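## Task

Leave the pill organiser resting flat on its base on the table with Tuesday's lid swung open to at least vertical and every other lid snapped closed. This must hold without the robot touching anything, so release the organiser and move the grippers away before ending.

## Robot and tools

ROBOT. Two six-joint arms, left_arm and right_arm, each ending in a parallel two-finger gripper. Bases in the scene frame: left_arm at (-0.012, +0.333, 0) m, quat_wxyz (+1.000, 0, 0, +0.029); right_arm at (-0.015, -0.276, 0) m, quat_wxyz (+0.999, 0, 0, +0.041). Joint ranges in rad: waist -2.618 to 3.054, shoulder 0.000 to 3.142, elbow 0.000 to 3.142, wrist pitch -1.571 to 1.571, wrist yaw -1.571 to 1.571, wrist roll -2.094 to 2.094. Elbows never fully straighten.

FRAMES. The scene frame has its origin on the tabletop midway between the arms, +z up, +x pointing away from the robot over the table, and left_arm on the +y side; the arm names do not match image left/right. Each gripper has its own frame: fingers extend along its +z and separate along its y. The reported end_effector_position sits between the finger pads, roughly 1 cm short of the tips. Printed hand positions can be somewhat wrong, more so when reaching far.

THE 14-NUMBER ROW. Every motion command is a flat list of 14 numbers, each in [-1, 1]: first left_arm's dx, dy, dz, rx, ry, rz, opening, then right_arm's same seven. Include both arms even if one stays still. dx..rz are offsets, not poses, expressed in that gripper's own axes and counted from the gripper pose printed in the most recent result that shows it (before any such result in a scene, or for a second call within one reply, from where the gripper is when the command begins). Scale: 1.0 equals 0.6 m of translation or 180 degrees of rotation; rx, ry, rz form a single rotation vector. Opening is absolute, not an offset: +1 is fully open (0.094 m), -1 is shut. An all-zero offset is not idle: it pulls the gripper back to the reference pose.

execute_actions. Argument actions is a list holding at most one item; optional pictures (boolean) toggles camera images (included by default). An empty list just reports the state. An action item is {"rows": [...], "steps": n}: 1 to 15 rows, n from 1 to 15 (default 15), each step lasting 1/30 s. Row k is used on step k; if rows run out, the final row repeats. Every row refers to the same reference pose, so rows are not cumulative. A wait item is {"steps": n} with n up to 300, counted from the previous result, so time spent replying is included. Each step the commanded pose is clipped to 70 mm and 16 degrees from the measured pose, so a distant target needs several calls; after the last step the arm only continues to its last clipped pose. A refused call does nothing.

move. Argument target is one 14-number row with the same layout and reference as above; speed (m/s, 0.002 to 0.5, default 0.25; rotation capped at twice that in rad/s) is optional. Both grippers follow straight paths that finish together, lasting 0.5 to 10 s; longer paths are cut off at 10 s. The opening is applied at the start. Paths ignore obstacles and the other arm, and grippers can lag, drift or overshoot speed, especially near full reach. Faster contact and aiming deeper past a surface both push harder. The result adds a move: line giving the ending (done, off_target, moving, held, fault), any limits (paced = pose clipped; held = some steps blocked, possibly followed by a fast jump) and each gripper's distance from its target.

wait. Argument seconds, 0 to 10; nothing new is commanded meanwhile.

zoom_image. Arguments camera (cam_head_left 672x504, cam_head_right 672x504, cam_left_wrist 504x504, cam_right_wrist 504x504) and region [x0, y0, x1, y1] in pixels from the top-left, at most 504 by 504; returns an enlarged crop of that camera's latest image.

read_manual. Optional section "licences"; returns URDF licence text only.

finished_scene. Argument scene (1 or 2); closes that scene permanently and reports success, then starts the next task. Answering without any tool call ends everything.

RESULT LINES. The state line lists, per arm (left_arm: … | right_arm: …), the gripper position in metres and quat_wxyz in the scene frame. grip_measured is finger opening on the command scale; the last value in Joint positions is the opening in metres (each gripper may read about 1 mm off). Hand target shows the pose each controller is heading for. pose unreachable means a clearance check altered or blocked that arm's command; HELD marks steps where it happened. FAULT, MOTOR HOT (from 75 °C) and OVER-TEMPERATURE FAULT report stops; at 90 °C an arm pauses for 10 s, and at 100 °C it goes limp and drops.

PRACTICAL NOTES. Arms usually settle a centimetre or more below the commanded height and can creep lower with repeated zero offsets; to hold an arm in place, send the correction back to its desired pose in the first call of a reply and zeros afterwards, raising the aim if it still sags. To grip, command an opening about 0.03 below grip_measured (less for a lighter hold); pads exert roughly 50 to 62 N, less on very thin parts. Time passes while you think, so keep replies short. Avoid: the two arms colliding or pressing each other, knocking anything off the table, dropping or slamming objects, hard pushes, and holding loads long enough to overheat. Loose objects may occasionally get a small external nudge. Finish by opening the gripper and moving clear so the lids stay as set on their own.

Each tool is called after "Emit:" in YAML: its name, and indented under it one key for each argument.

## Session

Emit:
execute_actions:
  actions: []

Scene clock: 0.00 s of 4800.00 s.
left_arm: end_effector_position=(+0.2834, +0.1586, +0.1389) grip_measured=+1.000 end_effector_quat_wxyz=(+0.643, +0.294, +0.648, -0.284) | right_arm: end_effector_position=(-0.0081, +0.0648, +0.2352) grip_measured=+1.000 end_effector_quat_wxyz=(+0.075, +0.180, +0.801, +0.567)
Joint positions: left_arm=[-0.297  1.623  0.123  1.485  0.603  0.019  0.094] | right_arm=[ 1.753  0.989  0.697 -0.133  0.574  1.901  0.094]
Joint velocities: left_arm=[-0.002 -0.017  0.002  0.037  0.022 -0.081  0.   ] | right_arm=[-0.007  0.012  0.012  0.007  0.022 -0.007  0.   ]
Hand target (left_arm): +0.285, +0.158, +0.146; +0.653, +0.297, +0.638, -0.281
Hand target (right_arm): -0.007, +0.065, +0.245; +0.076, +0.182, +0.793, +0.576

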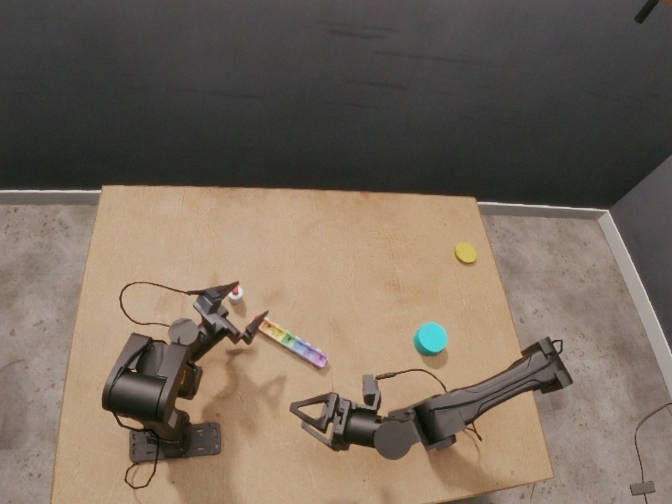

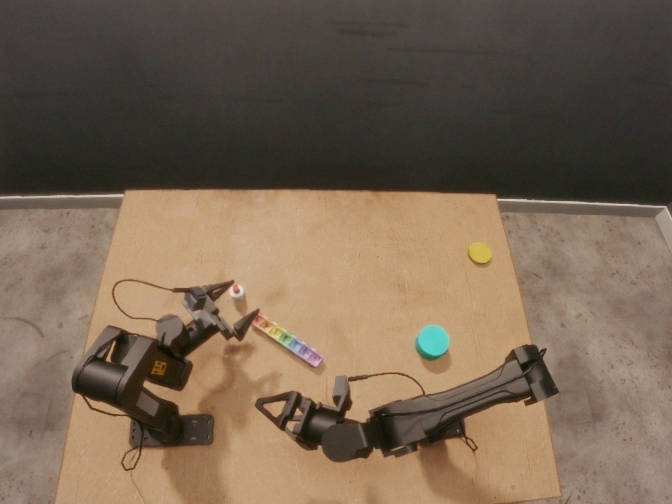

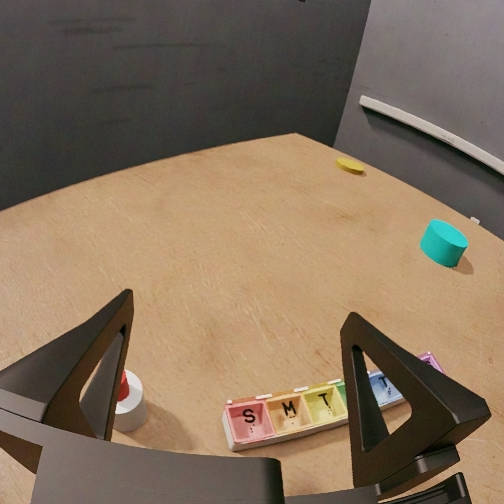

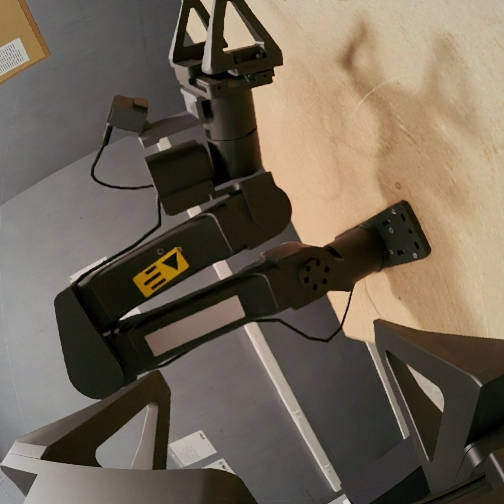

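Emit:
zoom_image:
  camera: "cam_head_right"
  region: [220, 270, 360, 390]

Emit:
zoom_image:
  camera: "cam_head_left"
  region: [220, 270, 360, 390]

Emit:
zoom_image:
  camera: "cam_left_wrist"
  region: [200, 320, 480, 480]

Region (220, 270, 360, 390) of cam_head_right's 672x504 image, scaled by 3.600, with more detail than that image has; it fills the top 432 rows of this view, and the rest is white.

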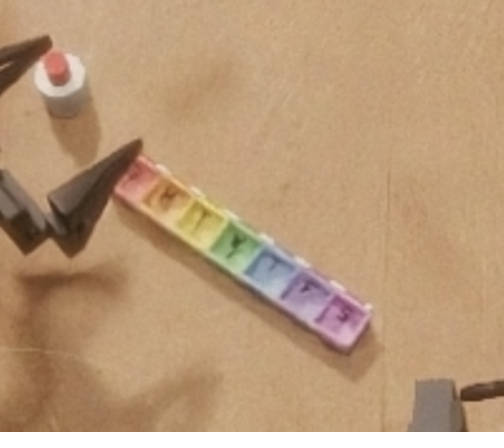

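Region (220, 270, 360, 390) of cam_head_left's 672x504 image, scaled by 3.600, with more detail than that image has; it fills the top 432 rows of this view, and the rest is white.

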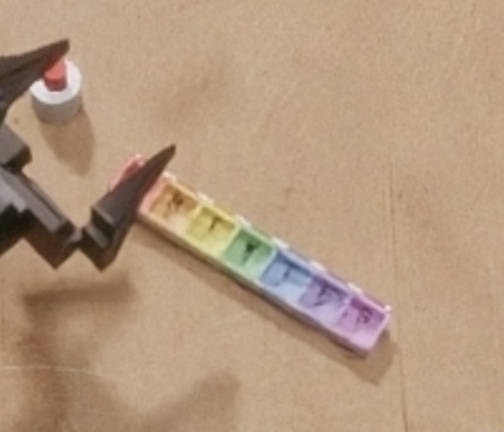

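Region (200, 320, 480, 480) of cam_left_wrist's 504x504 image, scaled by 1.800, with more detail than that image has; it fills the top 288 rows of this view, and the rest is white.

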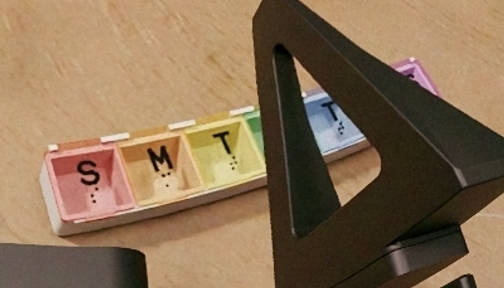

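Emit:
move:
  target: [0,0,0,0,0,0,1, -0.30,-0.16,-0.094,0.1645,0.042,-0.4705,1]
  speed: 0.2

Scene clock: 88.53 s of 4800.00 s.
left_arm: end_effector_position=(+0.2834, +0.1586, +0.1383) grip_measured=+1.000 end_effector_quat_wxyz=(+0.642, +0.294, +0.649, -0.284) | right_arm: end_effector_position=(+0.1190, -0.0757, +0.1482) grip_measured=+1.000 end_effector_quat_wxyz=(+0.337, -0.420, +0.825, +0.172)
Joint positions: left_arm=[-0.297  1.623  0.123  1.483  0.603  0.019  0.094] | right_arm=[ 0.93   0.699  0.607 -0.704  0.048  0.051  0.094]
Joint velocities: left_arm=[ 0.002 -0.012 -0.017 -0.007 -0.037  0.037  0.   ] | right_arm=[-0.002 -0.002 -0.012  0.007 -0.022 -0.051  0.   ]
Hand target (left_arm): +0.283, +0.159, +0.139; +0.643, +0.294, +0.648, -0.284
Hand target (right_arm): +0.117, -0.078, +0.147; +0.337, -0.422, +0.823, +0.175
Off the commanded pose (left_arm): 0.001 m, 0 deg.
Off the commanded pose (right_arm): 0.005 m, 1 deg.
After step 90, 81.00 s passed at rest.
move: done
camera_calibration (this result's frames):
cam_left_wrist: T_world_to_cam=[[-0.762679, -0.621224, 0.180007, 0.287189], [-0.473851, 0.34726, -0.809244, 0.225044], [0.440212, -0.70249, -0.559215, 0.195823], [0, 0, 0, 1]] pos_world=[0.239467, 0.237823, 0.239927]
cam_right_wrist: T_world_to_cam=[[0.663712, -0.720335, -0.201504, -0.0992931], [-0.72671, -0.557194, -0.40178, 0.15187], [0.17714, 0.413101, -0.893291, 0.259461], [0, 0, 0, 1]] pos_world=[0.130306, -0.0940871, 0.272784]

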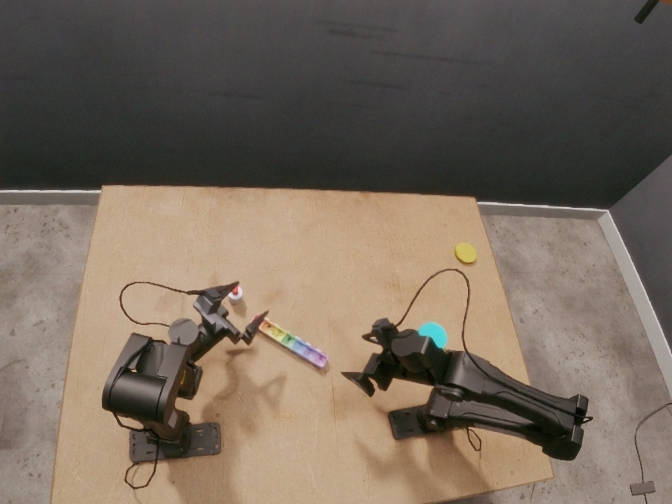

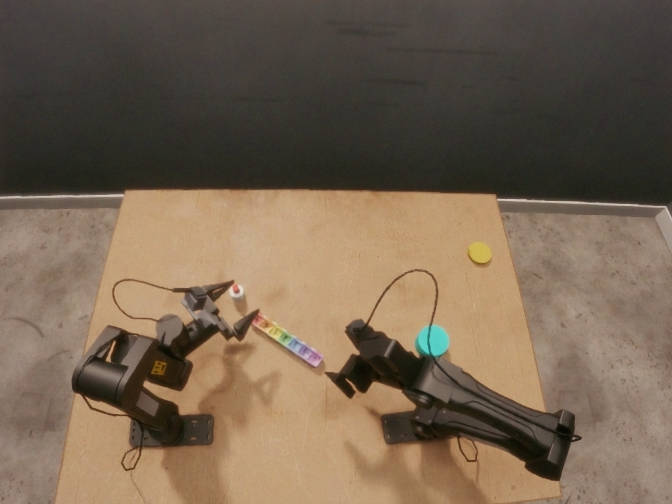

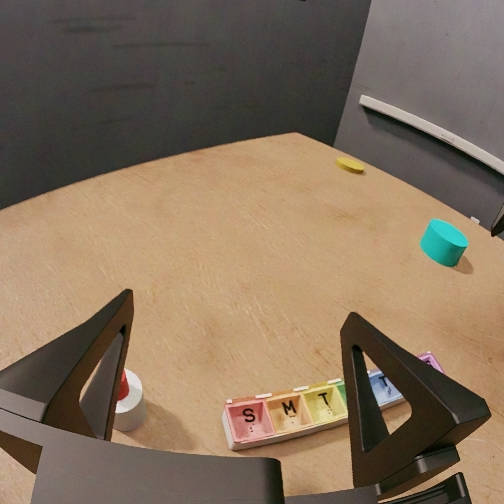

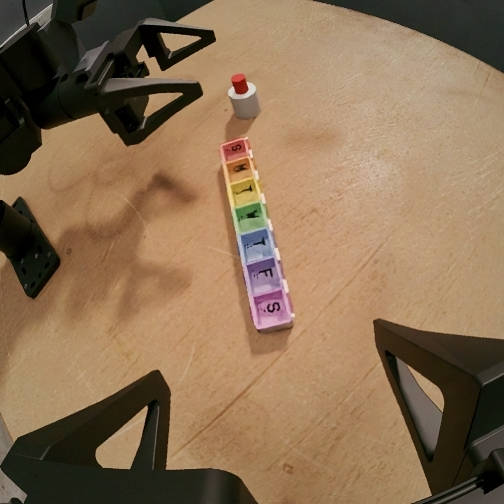

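Emit:
move:
  target: [0.115,-0.162,-0.133,-0.069,0.107,-0.016,1, 0,0,0,0,0,0,1]
  speed: 0.2

Scene clock: 97.17 s of 4800.00 s.
left_arm: end_effector_position=(+0.1547, +0.1489, +0.0779) grip_measured=+1.000 end_effector_quat_wxyz=(+0.513, +0.245, +0.805, -0.167) | right_arm: end_effector_position=(+0.1189, -0.0756, +0.1482) grip_measured=+1.000 end_effector_quat_wxyz=(+0.337, -0.421, +0.824, +0.172)
Joint positions: left_arm=[-1.287  0.537  0.029 -0.005 -0.555 -0.308  0.094] | right_arm=[ 0.93   0.699  0.607 -0.704  0.047  0.048  0.094]
Joint velocities: left_arm=[-0.007 -0.012  0.022  0.022 -0.051 -0.022  0.   ] | right_arm=[-0.017 -0.022  0.002 -0.007 -0.037  0.022  0.   ]
Hand target (left_arm): +0.154, +0.151, +0.074; +0.513, +0.244, +0.807, -0.161
Hand target (right_arm): +0.119, -0.076, +0.148; +0.337, -0.420, +0.825, +0.172
Off the commanded pose (left_arm): 0.010 m, 5 deg.
Off the commanded pose (right_arm): 0.000 m, 0 deg.
joint sent to its limit (left arm) — the command would take joint 3 (elbow) past its lower limit, so that joint was sent only as far as its limit.
After step 90, 2.80 s passed at rest.
move: off_target (left_arm); limits=paced
camera_calibration (this result's frames):
cam_left_wrist: T_world_to_cam=[[-0.523795, -0.825923, 0.208545, 0.185187], [-0.781147, 0.368057, -0.504325, 0.139259], [0.339777, -0.427067, -0.837953, 0.208174], [0, 0, 0, 1]] pos_world=[0.135049, 0.190599, 0.206052]
cam_right_wrist: T_world_to_cam=[[0.665825, -0.718669, -0.200481, -0.099377], [-0.724869, -0.559425, -0.402006, 0.151453], [0.176755, 0.412988, -0.893419, 0.259494], [0, 0, 0, 1]] pos_world=[0.130085, -0.0938603, 0.272799]

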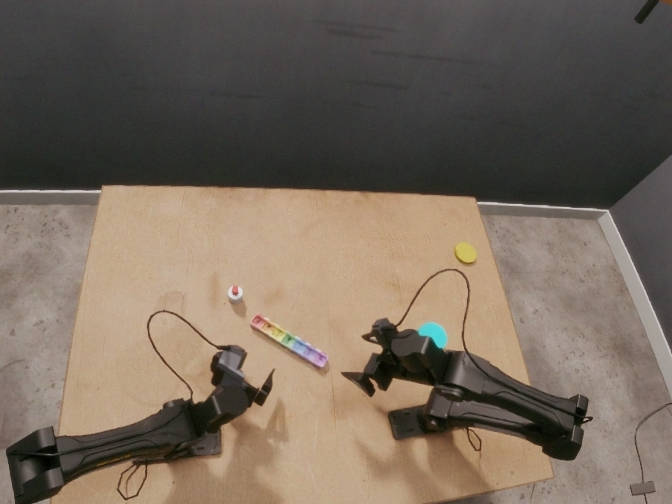

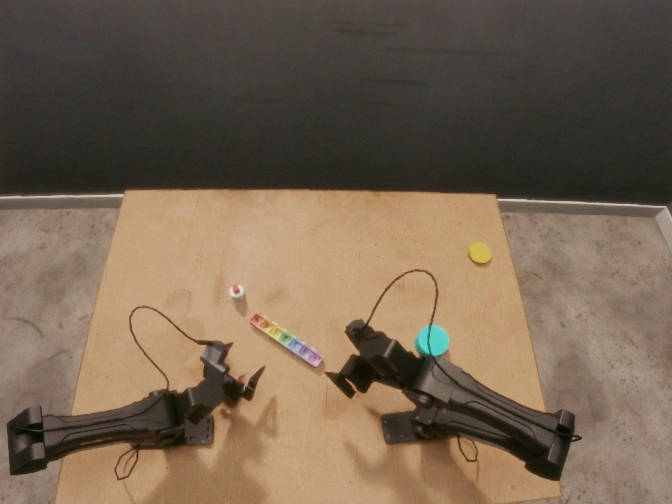

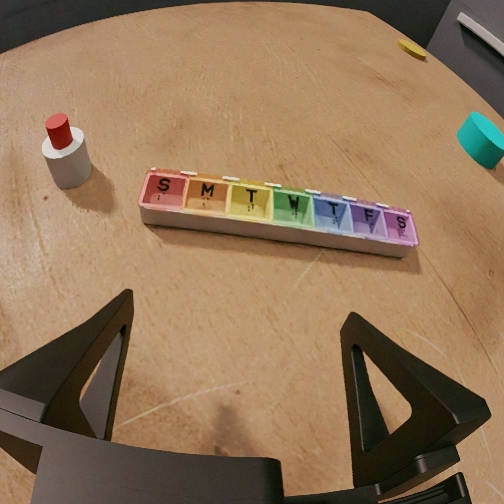

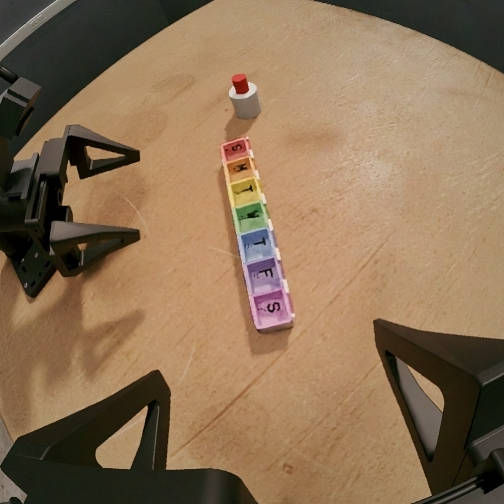

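Emit:
zoom_image:
  camera: "cam_left_wrist"
  region: [130, 150, 300, 250]

Emit:
zoom_image:
  camera: "cam_left_wrist"
  region: [260, 160, 430, 270]

Emit:
zoom_image:
  camera: "cam_right_wrist"
  region: [190, 120, 330, 350]

Region (130, 150, 300, 250) of cam_left_wrist's 504x504 image, scaled by 2.965, with more detail than that image has; it fills the top 296 rows of this view, and the rest is white.

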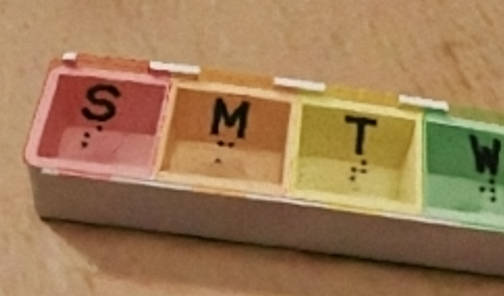

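Region (260, 160, 430, 270) of cam_left_wrist's 504x504 image, scaled by 2.965, with more detail than that image has; it fills the top 326 rows of this view, and the rest is white.

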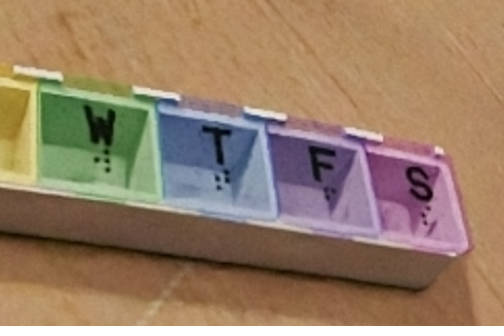

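Region (190, 120, 330, 350) of cam_right_wrist's 504x504 image, scaled by 2.191, with more detail than that image has; it fills the left 307 columns of this view, and the rest is white.

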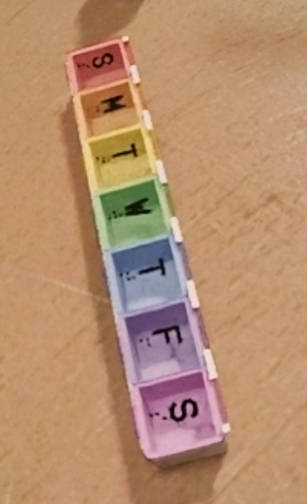

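Emit:
zoom_image:
  camera: "cam_left_wrist"
  region: [215, 170, 295, 250]

Emit:
zoom_image:
  camera: "cam_right_wrist"
  region: [215, 260, 305, 345]

Region (215, 170, 295, 250) of cam_left_wrist's 504x504 image, scaled by 6.300, with more detail than that image has.

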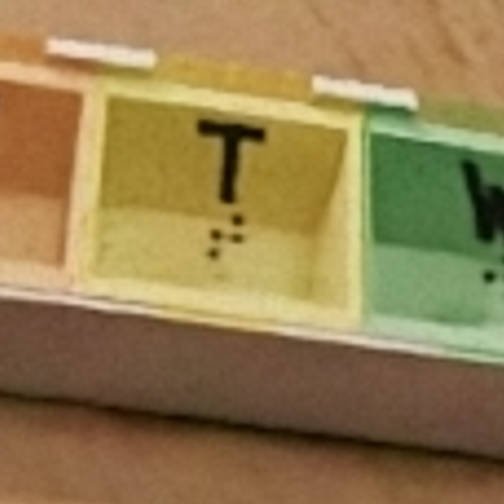

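Region (215, 260, 305, 345) of cam_right_wrist's 504x504 image, scaled by 5.600, with more detail than that image has.

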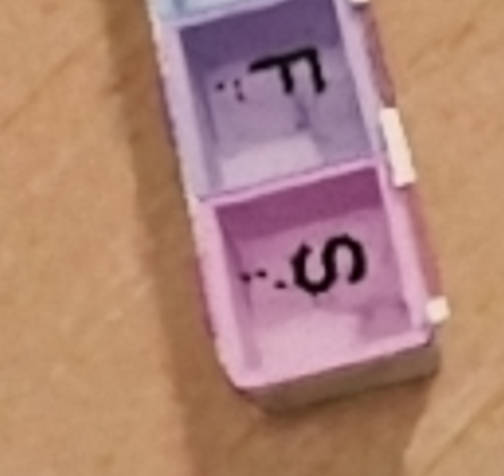

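Emit:
move:
  target: [0,0,0,0,0,0,-1, 0.018,0.006,0.188,0,0,0,0.4]
  speed: 0.15

Scene clock: 133.57 s of 4800.00 s.
left_arm: end_effector_position=(+0.1543, +0.1486, +0.0777) grip_measured=-0.996 end_effector_quat_wxyz=(+0.512, +0.245, +0.806, -0.168) | right_arm: end_effector_position=(+0.1559, -0.0163, +0.0633) grip_measured=+0.402 end_effector_quat_wxyz=(+0.330, -0.423, +0.827, +0.168)
Joint positions: left_arm=[-1.288  0.537  0.029 -0.006 -0.553 -0.311  0.   ] | right_arm=[ 0.93   1.172  0.444 -0.085  0.047  0.048  0.066]
Joint velocities: left_arm=[ 0.012 -0.002  0.007 -0.007 -0.037 -0.022  0.001] | right_arm=[-0.002 -0.002  0.002  0.11   0.081 -0.066  0.   ]
Hand target (left_arm): +0.155, +0.149, +0.078; +0.513, +0.245, +0.805, -0.167
Hand target (right_arm): +0.157, -0.015, +0.063; +0.336, -0.421, +0.825, +0.172
Off the commanded pose (left_arm): 0.001 m, 0 deg.
Off the commanded pose (right_arm): 0.004 m, 1 deg.
After step 90, 31.83 s passed at rest.
move: done
camera_calibration (this result's frames):
cam_left_wrist: T_world_to_cam=[[-0.524517, -0.824881, 0.210839, 0.184569], [-0.781781, 0.36855, -0.502981, 0.138864], [0.337195, -0.428652, -0.838187, 0.208636], [0, 0, 0, 1]] pos_world=[0.13502, 0.190502, 0.205808]
cam_right_wrist: T_world_to_cam=[[0.664059, -0.721491, -0.196156, -0.0985615], [-0.728384, -0.565042, -0.387536, 0.176848], [0.168767, 0.400224, -0.900743, 0.154124], [0, 0, 0, 1]] pos_world=[0.168253, -0.0328688, 0.188027]

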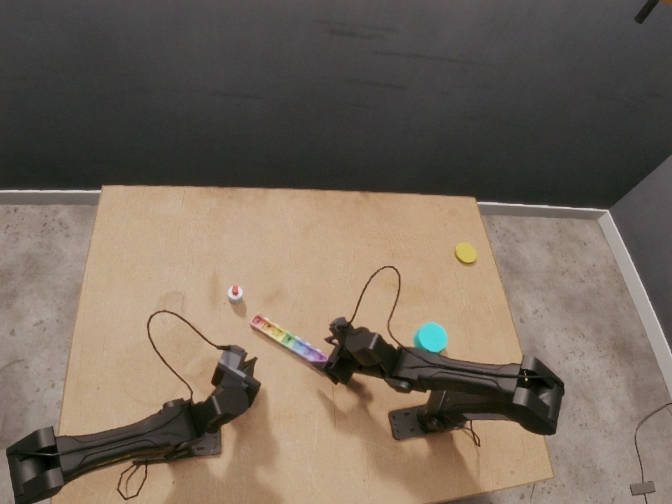

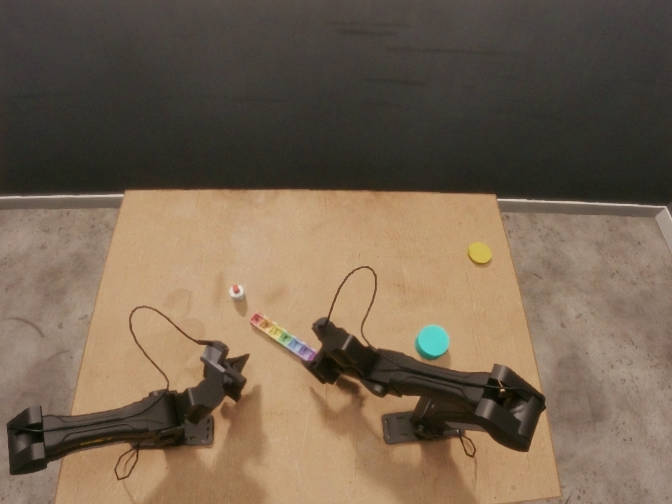

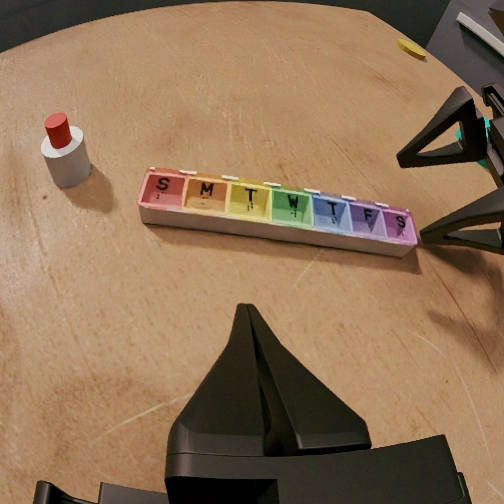

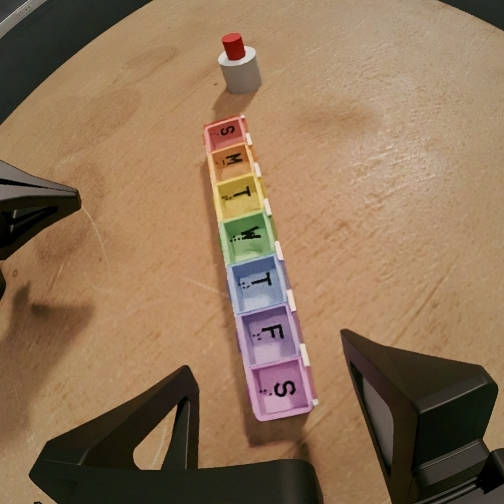

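Emit:
move:
  target: [0,0,0,0,0,0,-1, 0.031,0,0.047,0,0,0,0.4]
  speed: 0.05

Scene clock: 148.30 s of 4800.00 s.
left_arm: end_effector_position=(+0.1541, +0.1485, +0.0775) grip_measured=-0.996 end_effector_quat_wxyz=(+0.512, +0.245, +0.806, -0.169) | right_arm: end_effector_position=(+0.1589, -0.0117, +0.0317) grip_measured=+0.402 end_effector_quat_wxyz=(+0.324, -0.424, +0.829, +0.165)
Joint positions: left_arm=[-1.288  0.537  0.029 -0.006 -0.552 -0.311  0.   ] | right_arm=[0.93  1.314 0.39  0.096 0.047 0.048 0.066]
Joint velocities: left_arm=[-0.002 -0.002 -0.027 -0.037 -0.066 -0.007 -0.   ] | right_arm=[-0.007 -0.012  0.002 -0.125 -0.007  0.007 -0.   ]
Hand target (left_arm): +0.154, +0.149, +0.078; +0.512, +0.245, +0.806, -0.168
Hand target (right_arm): +0.159, -0.011, +0.031; +0.330, -0.423, +0.827, +0.168
Off the commanded pose (left_arm): 0.000 m, 0 deg.
Off the commanded pose (right_arm): 0.002 m, 1 deg.
After step 90, 10.43 s passed at rest.
move: done
camera_calibration (this result's frames):
cam_left_wrist: T_world_to_cam=[[-0.525409, -0.824282, 0.210959, 0.184452], [-0.781774, 0.369823, -0.502055, 0.138376], [0.335818, -0.428707, -0.838711, 0.208734], [0, 0, 0, 1]] pos_world=[0.134995, 0.190352, 0.205628]
cam_right_wrist: T_world_to_cam=[[0.662526, -0.72394, -0.192276, -0.103231], [-0.731392, -0.569848, -0.374619, 0.169406], [0.161633, 0.388824, -0.907023, 0.124495], [0, 0, 0, 1]] pos_world=[0.172173, -0.0266044, 0.156533]

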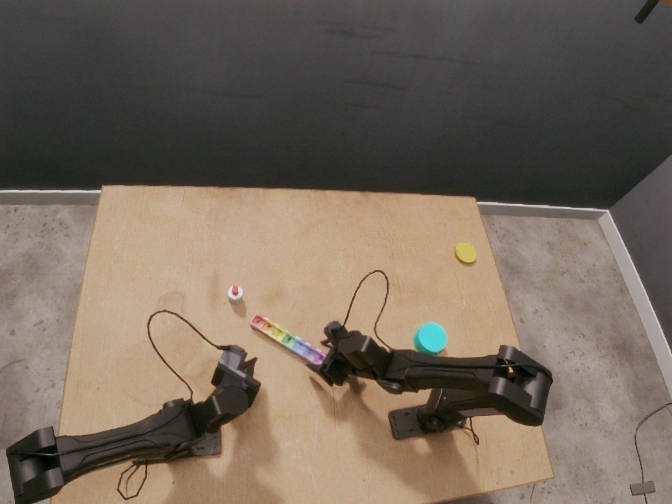

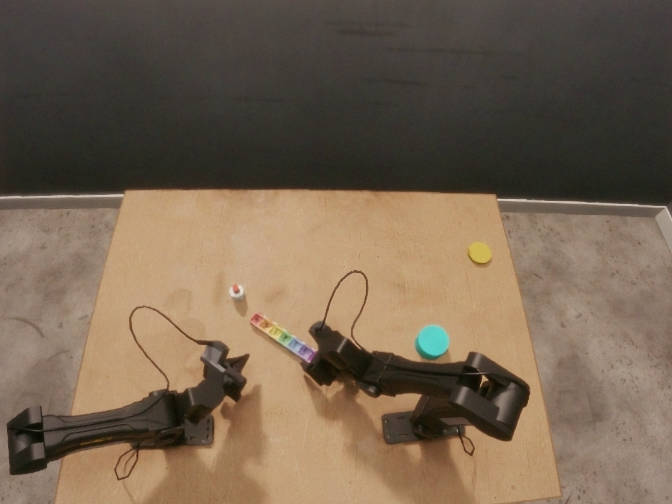

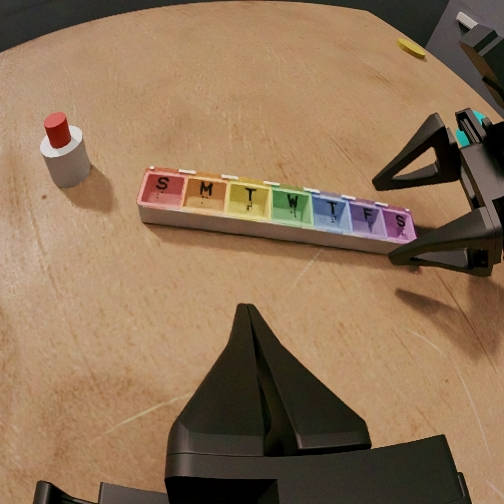

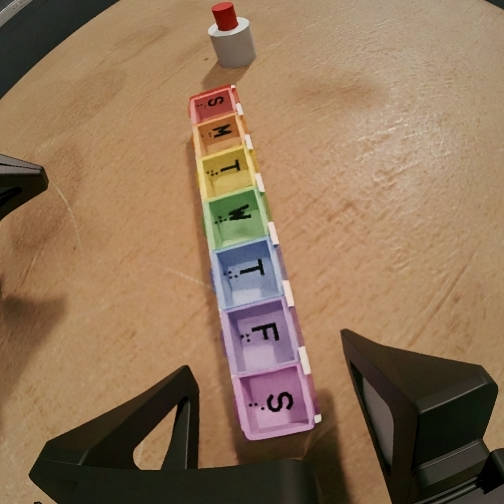

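Emit:
move:
  target: [0,0,0,0,0,0,-1, 0.018,0,0.018,0,0,0,0.4]
  speed: 0.03

Scene clock: 153.80 s of 4800.00 s.
left_arm: end_effector_position=(+0.1539, +0.1483, +0.0772) grip_measured=-0.996 end_effector_quat_wxyz=(+0.511, +0.246, +0.806, -0.169) | right_arm: end_effector_position=(+0.1582, -0.0128, +0.0169) grip_measured=+0.402 end_effector_quat_wxyz=(+0.317, -0.426, +0.832, +0.161)
Joint positions: left_arm=[-1.288  0.537  0.029 -0.007 -0.55  -0.311  0.   ] | right_arm=[0.93  1.375 0.369 0.161 0.047 0.048 0.066]
Joint velocities: left_arm=[-0.022  0.002 -0.012  0.022 -0.007 -0.022 -0.   ] | right_arm=[ 0.012 -0.002  0.002  0.022 -0.066  0.066  0.   ]
Hand target (left_arm): +0.154, +0.148, +0.077; +0.512, +0.245, +0.806, -0.169
Hand target (right_arm): +0.159, -0.012, +0.017; +0.324, -0.424, +0.830, +0.164
Off the commanded pose (left_arm): 0.000 m, 0 deg.
Off the commanded pose (right_arm): 0.001 m, 1 deg.
After step 90, 1.47 s passed at rest.
move: done
camera_calibration (this result's frames):
cam_left_wrist: T_world_to_cam=[[-0.526536, -0.823495, 0.211227, 0.184271], [-0.781732, 0.371323, -0.501014, 0.137814], [0.334149, -0.428924, -0.839267, 0.208882], [0, 0, 0, 1]] pos_world=[0.134961, 0.190167, 0.205432]
cam_right_wrist: T_world_to_cam=[[0.660796, -0.726705, -0.187747, -0.106271], [-0.734735, -0.57519, -0.359612, 0.16289], [0.153342, 0.375574, -0.914019, 0.112871], [0, 0, 0, 1]] pos_world=[0.172597, -0.0259265, 0.141792]

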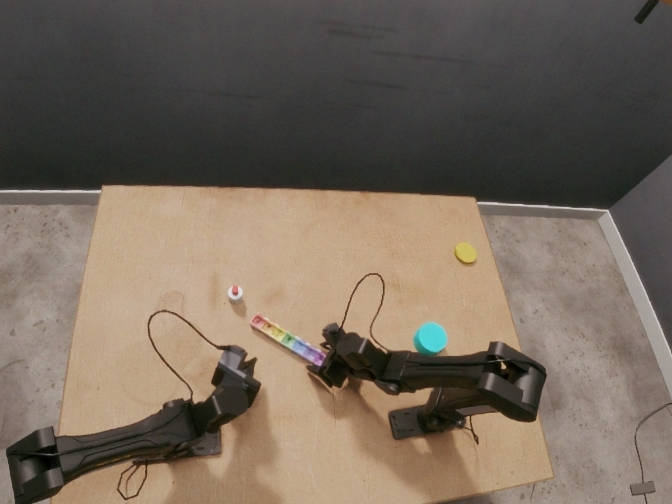

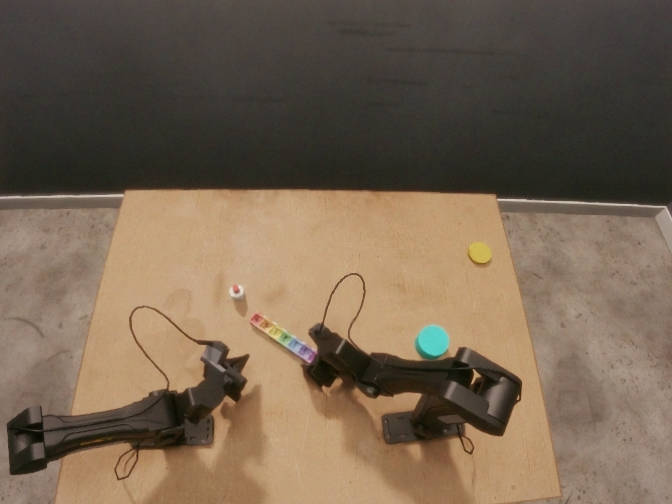

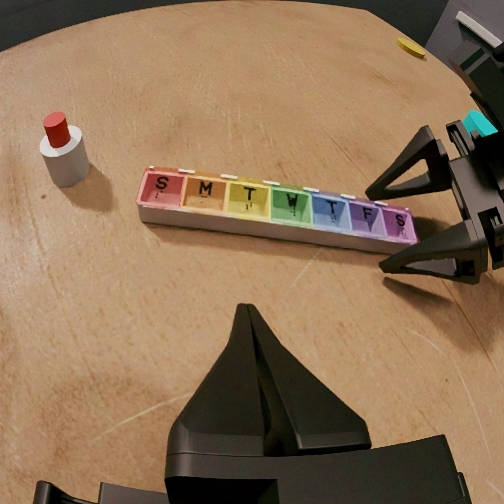

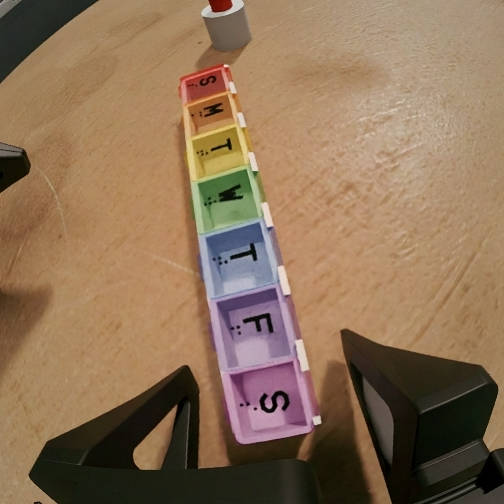

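Emit:
zoom_image:
  camera: "cam_left_wrist"
  region: [320, 120, 500, 290]

Emit:
zoom_image:
  camera: "cam_right_wrist"
  region: [170, 280, 360, 450]

Region (320, 120, 500, 290) of cam_left_wrist's 504x504 image, scaled by 2.800, with more detail than that image has.

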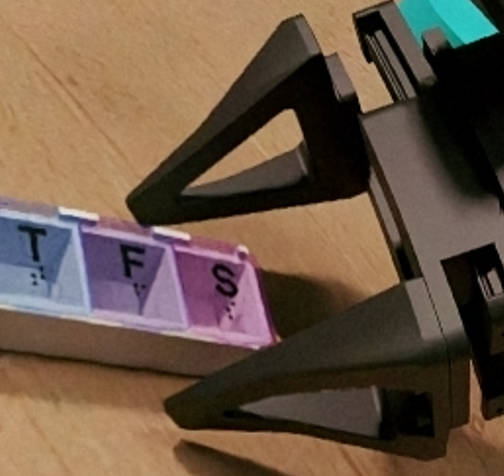

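Region (170, 280, 360, 450) of cam_right_wrist's 504x504 image, scaled by 2.653, with more detail than that image has; it fills the top 451 rows of this view, and the rest is white.

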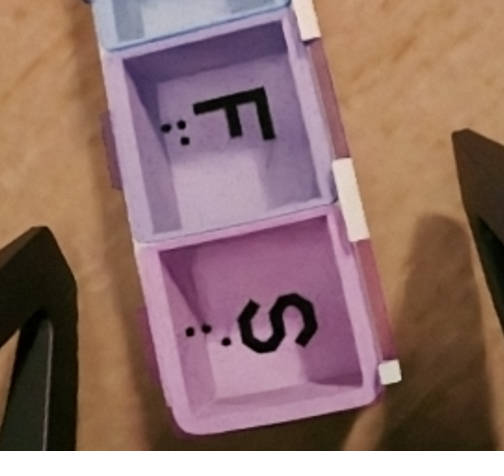

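Emit:
execute_actions:
  actions:
    - {"rows":[[0,0,0,0,0,0,-1,0,0,0,0,0,0,0.0],[0,0,0,0,0,0,-1,0,0,0,0,0,0,0.0],[0,0,0,0,0,0,-1,0,0,0,0,0,0,-0.1],[0,0,0,0,0,0,-1,0,0,0,0,0,0,-0.1],[0,0,0,0,0,0,-1,0,0,0,0,0,0,-0.15],[0,0,0,0,0,0,-1,0,0,0,0,0,0,-0.2],[0,0,0,0,0,0,-1,0,0,0,0,0,0,-0.2],[0,0,0,0,0,0,-1,0,0,0,0,0,0,-0.25],[0,0,0,0,0,0,-1,0,0,0,0,0,0,-0.25],[0,0,0,0,0,0,-1,0,0,0,0,0,0,-0.3],[0,0,0,0,0,0,-1,0,0,0,0,0,0,-0.3],[0,0,0,0,0,0,-1,0,0,0,0,0,0,-0.35]],"steps":15}

Scene clock: 161.17 s of 4800.00 s.
left_arm: end_effector_position=(+0.1537, +0.1483, +0.0769) grip_measured=-0.996 end_effector_quat_wxyz=(+0.510, +0.247, +0.806, -0.169) | right_arm: end_effector_position=(+0.1583, -0.0126, +0.0171) grip_measured=-0.318 end_effector_quat_wxyz=(+0.318, -0.425, +0.832, +0.161)
Joint positions: left_arm=[-1.288  0.537  0.029 -0.008 -0.548 -0.311  0.   ] | right_arm=[0.93  1.375 0.369 0.163 0.047 0.048 0.032]
Joint velocities: left_arm=[ 0.002 -0.012  0.002  0.066  0.022  0.081  0.001] | right_arm=[-0.002 -0.002 -0.002  0.007 -0.022 -0.007 -0.   ]
Hand target (left_arm): +0.154, +0.148, +0.077; +0.511, +0.246, +0.806, -0.169
Hand target (right_arm): +0.158, -0.013, +0.017; +0.317, -0.426, +0.832, +0.161
Off the commanded pose (left_arm): 0.000 m, 0 deg.
Off the commanded pose (right_arm): 0.000 m, 0 deg.
Steps of this call (steps 1 to 90: nothing new was sent; then 3.87 s passed at rest; steps 91 to 105: all 15 steps of this action). Readings (end_effector_position):
91: left_arm (+0.1538, +0.1483, +0.0771) | right_arm (+0.1583, -0.0126, +0.0171)
92: left_arm (+0.1538, +0.1483, +0.0771) | right_arm (+0.1583, -0.0126, +0.0171)
94: left_arm (+0.1537, +0.1483, +0.0770) | right_arm (+0.1583, -0.0126, +0.0171)
98: left_arm (+0.1537, +0.1482, +0.0770) | right_arm (+0.1583, -0.0126, +0.0171)
105: the state above
camera_calibration (this result's frames):
cam_left_wrist: T_world_to_cam=[[-0.527398, -0.82297, 0.211123, 0.184218], [-0.781785, 0.372774, -0.499852, 0.137228], [0.332662, -0.428673, -0.839985, 0.208925], [0, 0, 0, 1]] pos_world=[0.134937, 0.190011, 0.205195]
cam_right_wrist: T_world_to_cam=[[0.660948, -0.726462, -0.188152, -0.106163], [-0.734443, -0.574724, -0.36095, 0.163212], [0.154081, 0.376756, -0.913408, 0.112875], [0, 0, 0, 1]] pos_world=[0.172646, -0.0258477, 0.142038]

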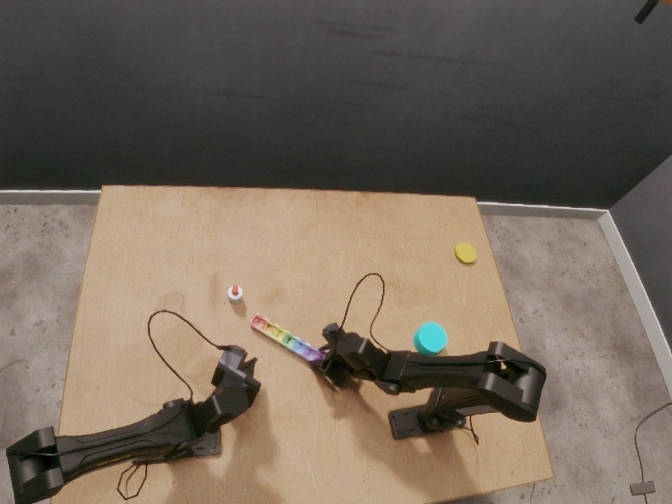

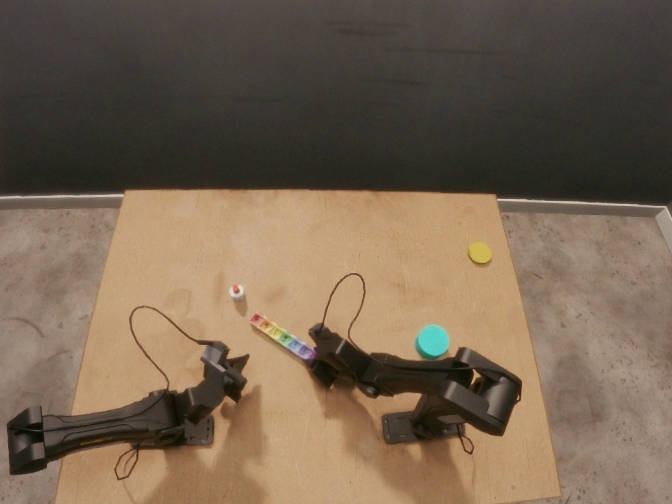

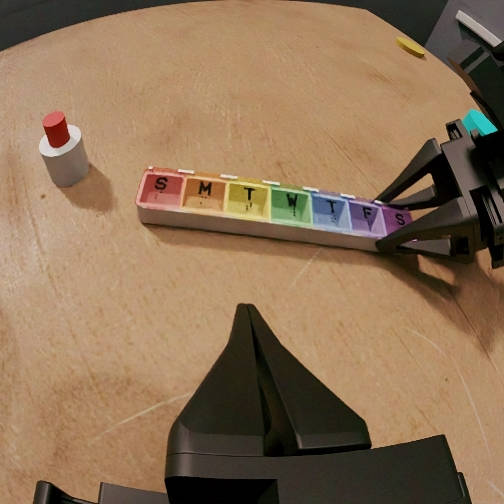

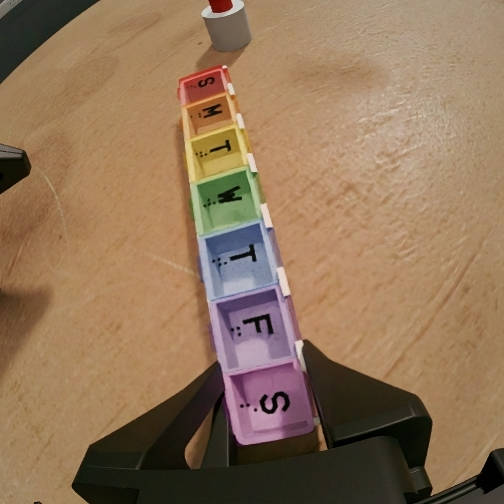

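Emit:
move:
  target: [0.004,-0.010,0.059,0,0.111,0.008,-1, 0,0,0,0,0,0,-0.35]
  speed: 0.1

Scene clock: 191.53 s of 4800.00 s.
left_arm: end_effector_position=(+0.1700, +0.1308, +0.0482) grip_measured=-0.996 end_effector_quat_wxyz=(+0.358, +0.285, +0.882, -0.113) | right_arm: end_effector_position=(+0.1583, -0.0126, +0.0171) grip_measured=-0.318 end_effector_quat_wxyz=(+0.318, -0.425, +0.832, +0.161)
Joint positions: left_arm=[-1.083  1.023  0.309 -0.13  -0.279 -0.292  0.   ] | right_arm=[0.93  1.375 0.369 0.163 0.047 0.048 0.032]
Joint velocities: left_arm=[-0.017 -0.012  0.002 -0.022 -0.022  0.066 -0.001] | right_arm=[ 0.002 -0.002 -0.012 -0.051  0.022  0.007 -0.001]
Hand target (left_arm): +0.177, +0.125, +0.058; +0.366, +0.281, +0.880, -0.116
Hand target (right_arm): +0.158, -0.013, +0.017; +0.318, -0.425, +0.832, +0.161
Off the commanded pose (left_arm): 0.014 m, 1 deg.
Off the commanded pose (right_arm): 0.000 m, 0 deg.
After step 90, 25.17 s passed at rest.
move: off_target (left_arm)
camera_calibration (this result's frames):
cam_left_wrist: T_world_to_cam=[[-0.48998, -0.857013, 0.159527, 0.185119], [-0.869224, 0.466443, -0.163952, 0.128533], [0.0660987, -0.218997, -0.973484, 0.196208], [0, 0, 0, 1]] pos_world=[0.18946, 0.141665, 0.182547]
cam_right_wrist: T_world_to_cam=[[0.660948, -0.726462, -0.188152, -0.106163], [-0.734443, -0.574724, -0.36095, 0.163212], [0.154081, 0.376756, -0.913408, 0.112875], [0, 0, 0, 1]] pos_world=[0.172646, -0.0258477, 0.142038]

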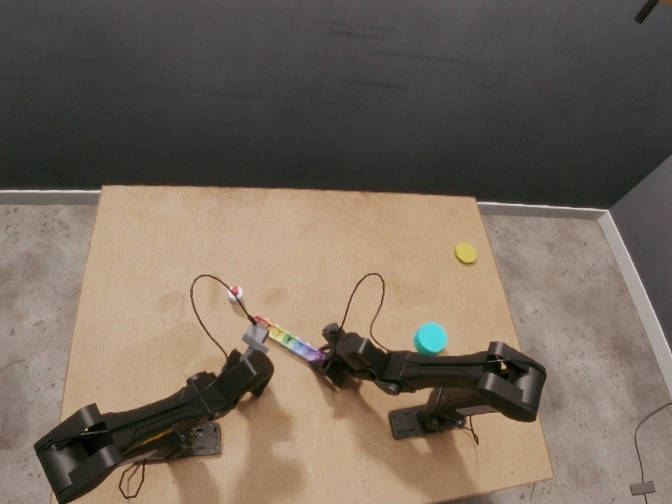

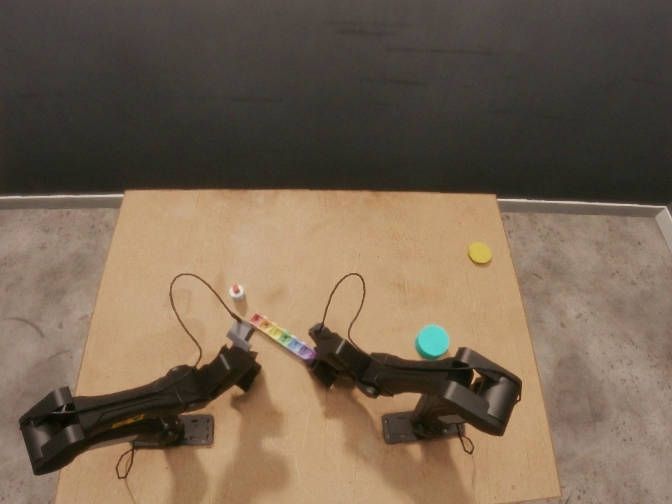

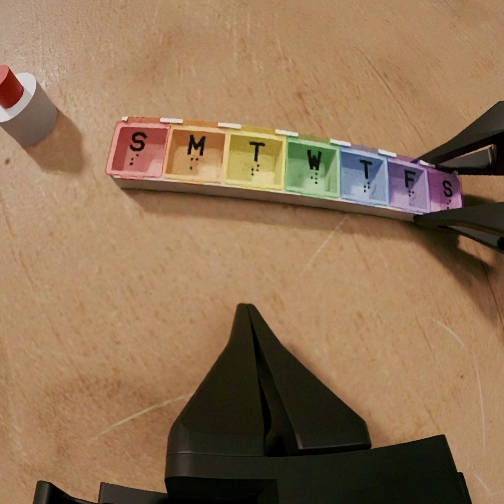

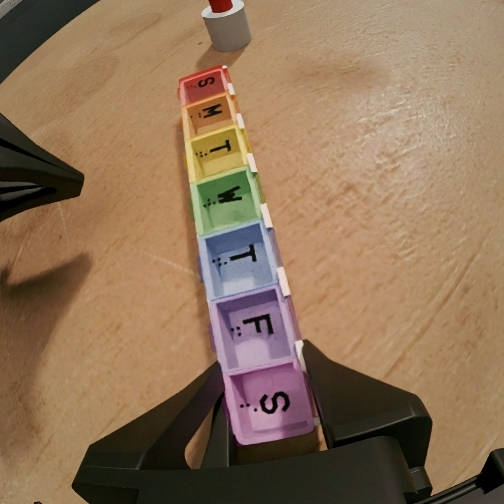

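Emit:
zoom_image:
  camera: "cam_left_wrist"
  region: [200, 120, 320, 320]

Emit:
zoom_image:
  camera: "cam_right_wrist"
  region: [0, 100, 280, 260]

Region (200, 120, 320, 320) of cam_left_wrist's 504x504 image, scaled by 2.520, with more detail than that image has; it fills the left 302 columns of this view, and the rest is white.

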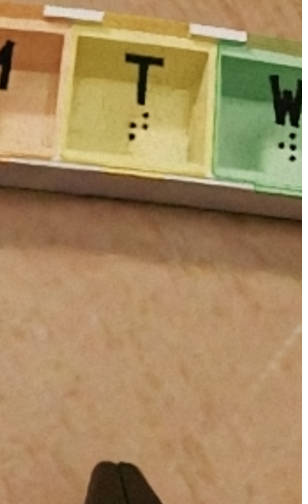

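Region (0, 100, 280, 260) of cam_right_wrist's 504x504 image, scaled by 1.800, with more detail than that image has; it fills the top 288 rows of this view, and the rest is white.

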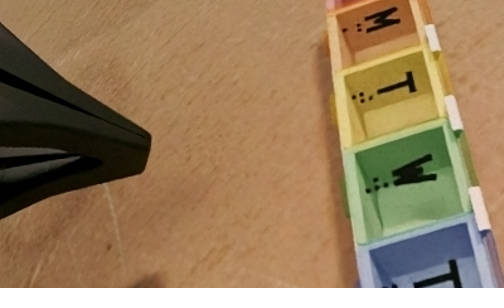

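Emit:
move:
  target: [-0.015,-0.002,0.070,0,0,0,-1, 0,0,0,0,0,0,-0.35]
  speed: 0.05

Scene clock: 209.90 s of 4800.00 s.
left_arm: end_effector_position=(+0.1915, +0.1163, +0.0176) grip_measured=-0.996 end_effector_quat_wxyz=(+0.351, +0.288, +0.885, -0.107) | right_arm: end_effector_position=(+0.1583, -0.0126, +0.0171) grip_measured=-0.318 end_effector_quat_wxyz=(+0.318, -0.425, +0.832, +0.161)
Joint positions: left_arm=[-1.021  1.301  0.309  0.14  -0.236 -0.243  0.   ] | right_arm=[0.93  1.375 0.369 0.163 0.047 0.048 0.032]
Joint velocities: left_arm=[ 0.002 -0.007 -0.017  0.022 -0.051  0.066  0.   ] | right_arm=[ 0.007 -0.007  0.002 -0.066  0.037  0.051  0.001]
Hand target (left_arm): +0.199, +0.110, +0.023; +0.358, +0.285, +0.882, -0.112
Hand target (right_arm): +0.158, -0.013, +0.017; +0.318, -0.425, +0.832, +0.161
Off the commanded pose (left_arm): 0.012 m, 1 deg.
Off the commanded pose (right_arm): 0.000 m, 0 deg.
After step 90, 14.07 s passed at rest.
move: off_target (left_arm)
camera_calibration (this result's frames):
cam_left_wrist: T_world_to_cam=[[-0.490013, -0.858569, 0.150819, 0.188443], [-0.869988, 0.470783, -0.146573, 0.148327], [0.0548403, -0.203033, -0.977635, 0.16215], [0, 0, 0, 1]] pos_world=[0.21249, 0.124884, 0.151844]
cam_right_wrist: T_world_to_cam=[[0.660948, -0.726462, -0.188152, -0.106163], [-0.734443, -0.574724, -0.36095, 0.163212], [0.154081, 0.376756, -0.913408, 0.112875], [0, 0, 0, 1]] pos_world=[0.172646, -0.0258477, 0.142038]

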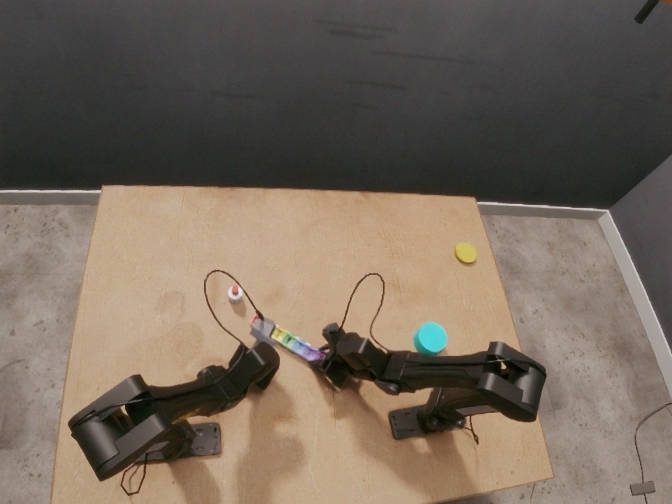

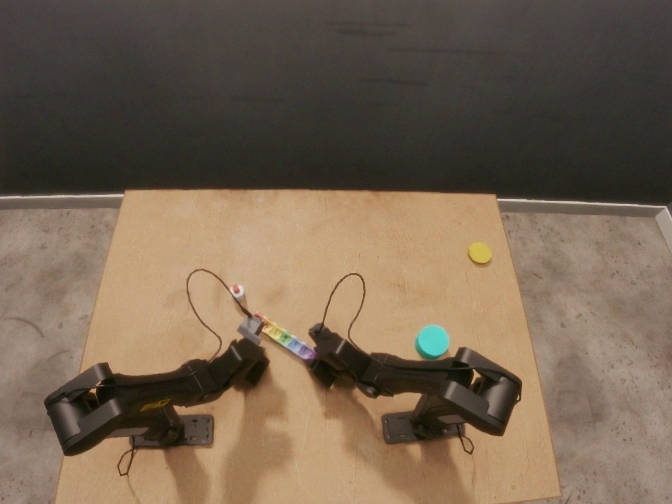

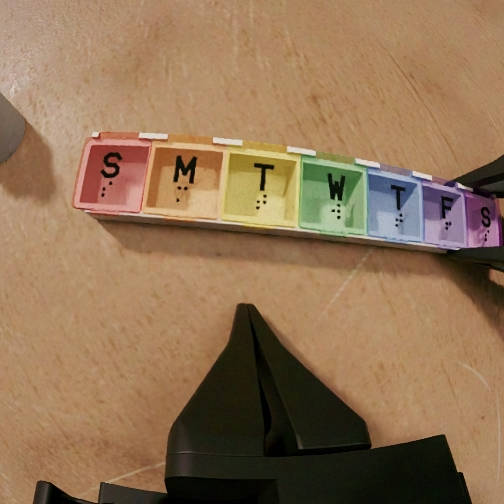

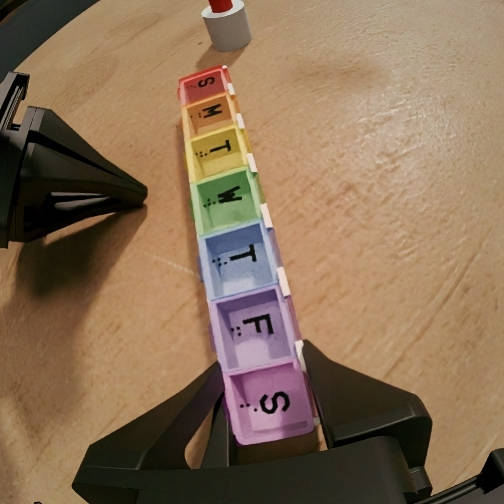

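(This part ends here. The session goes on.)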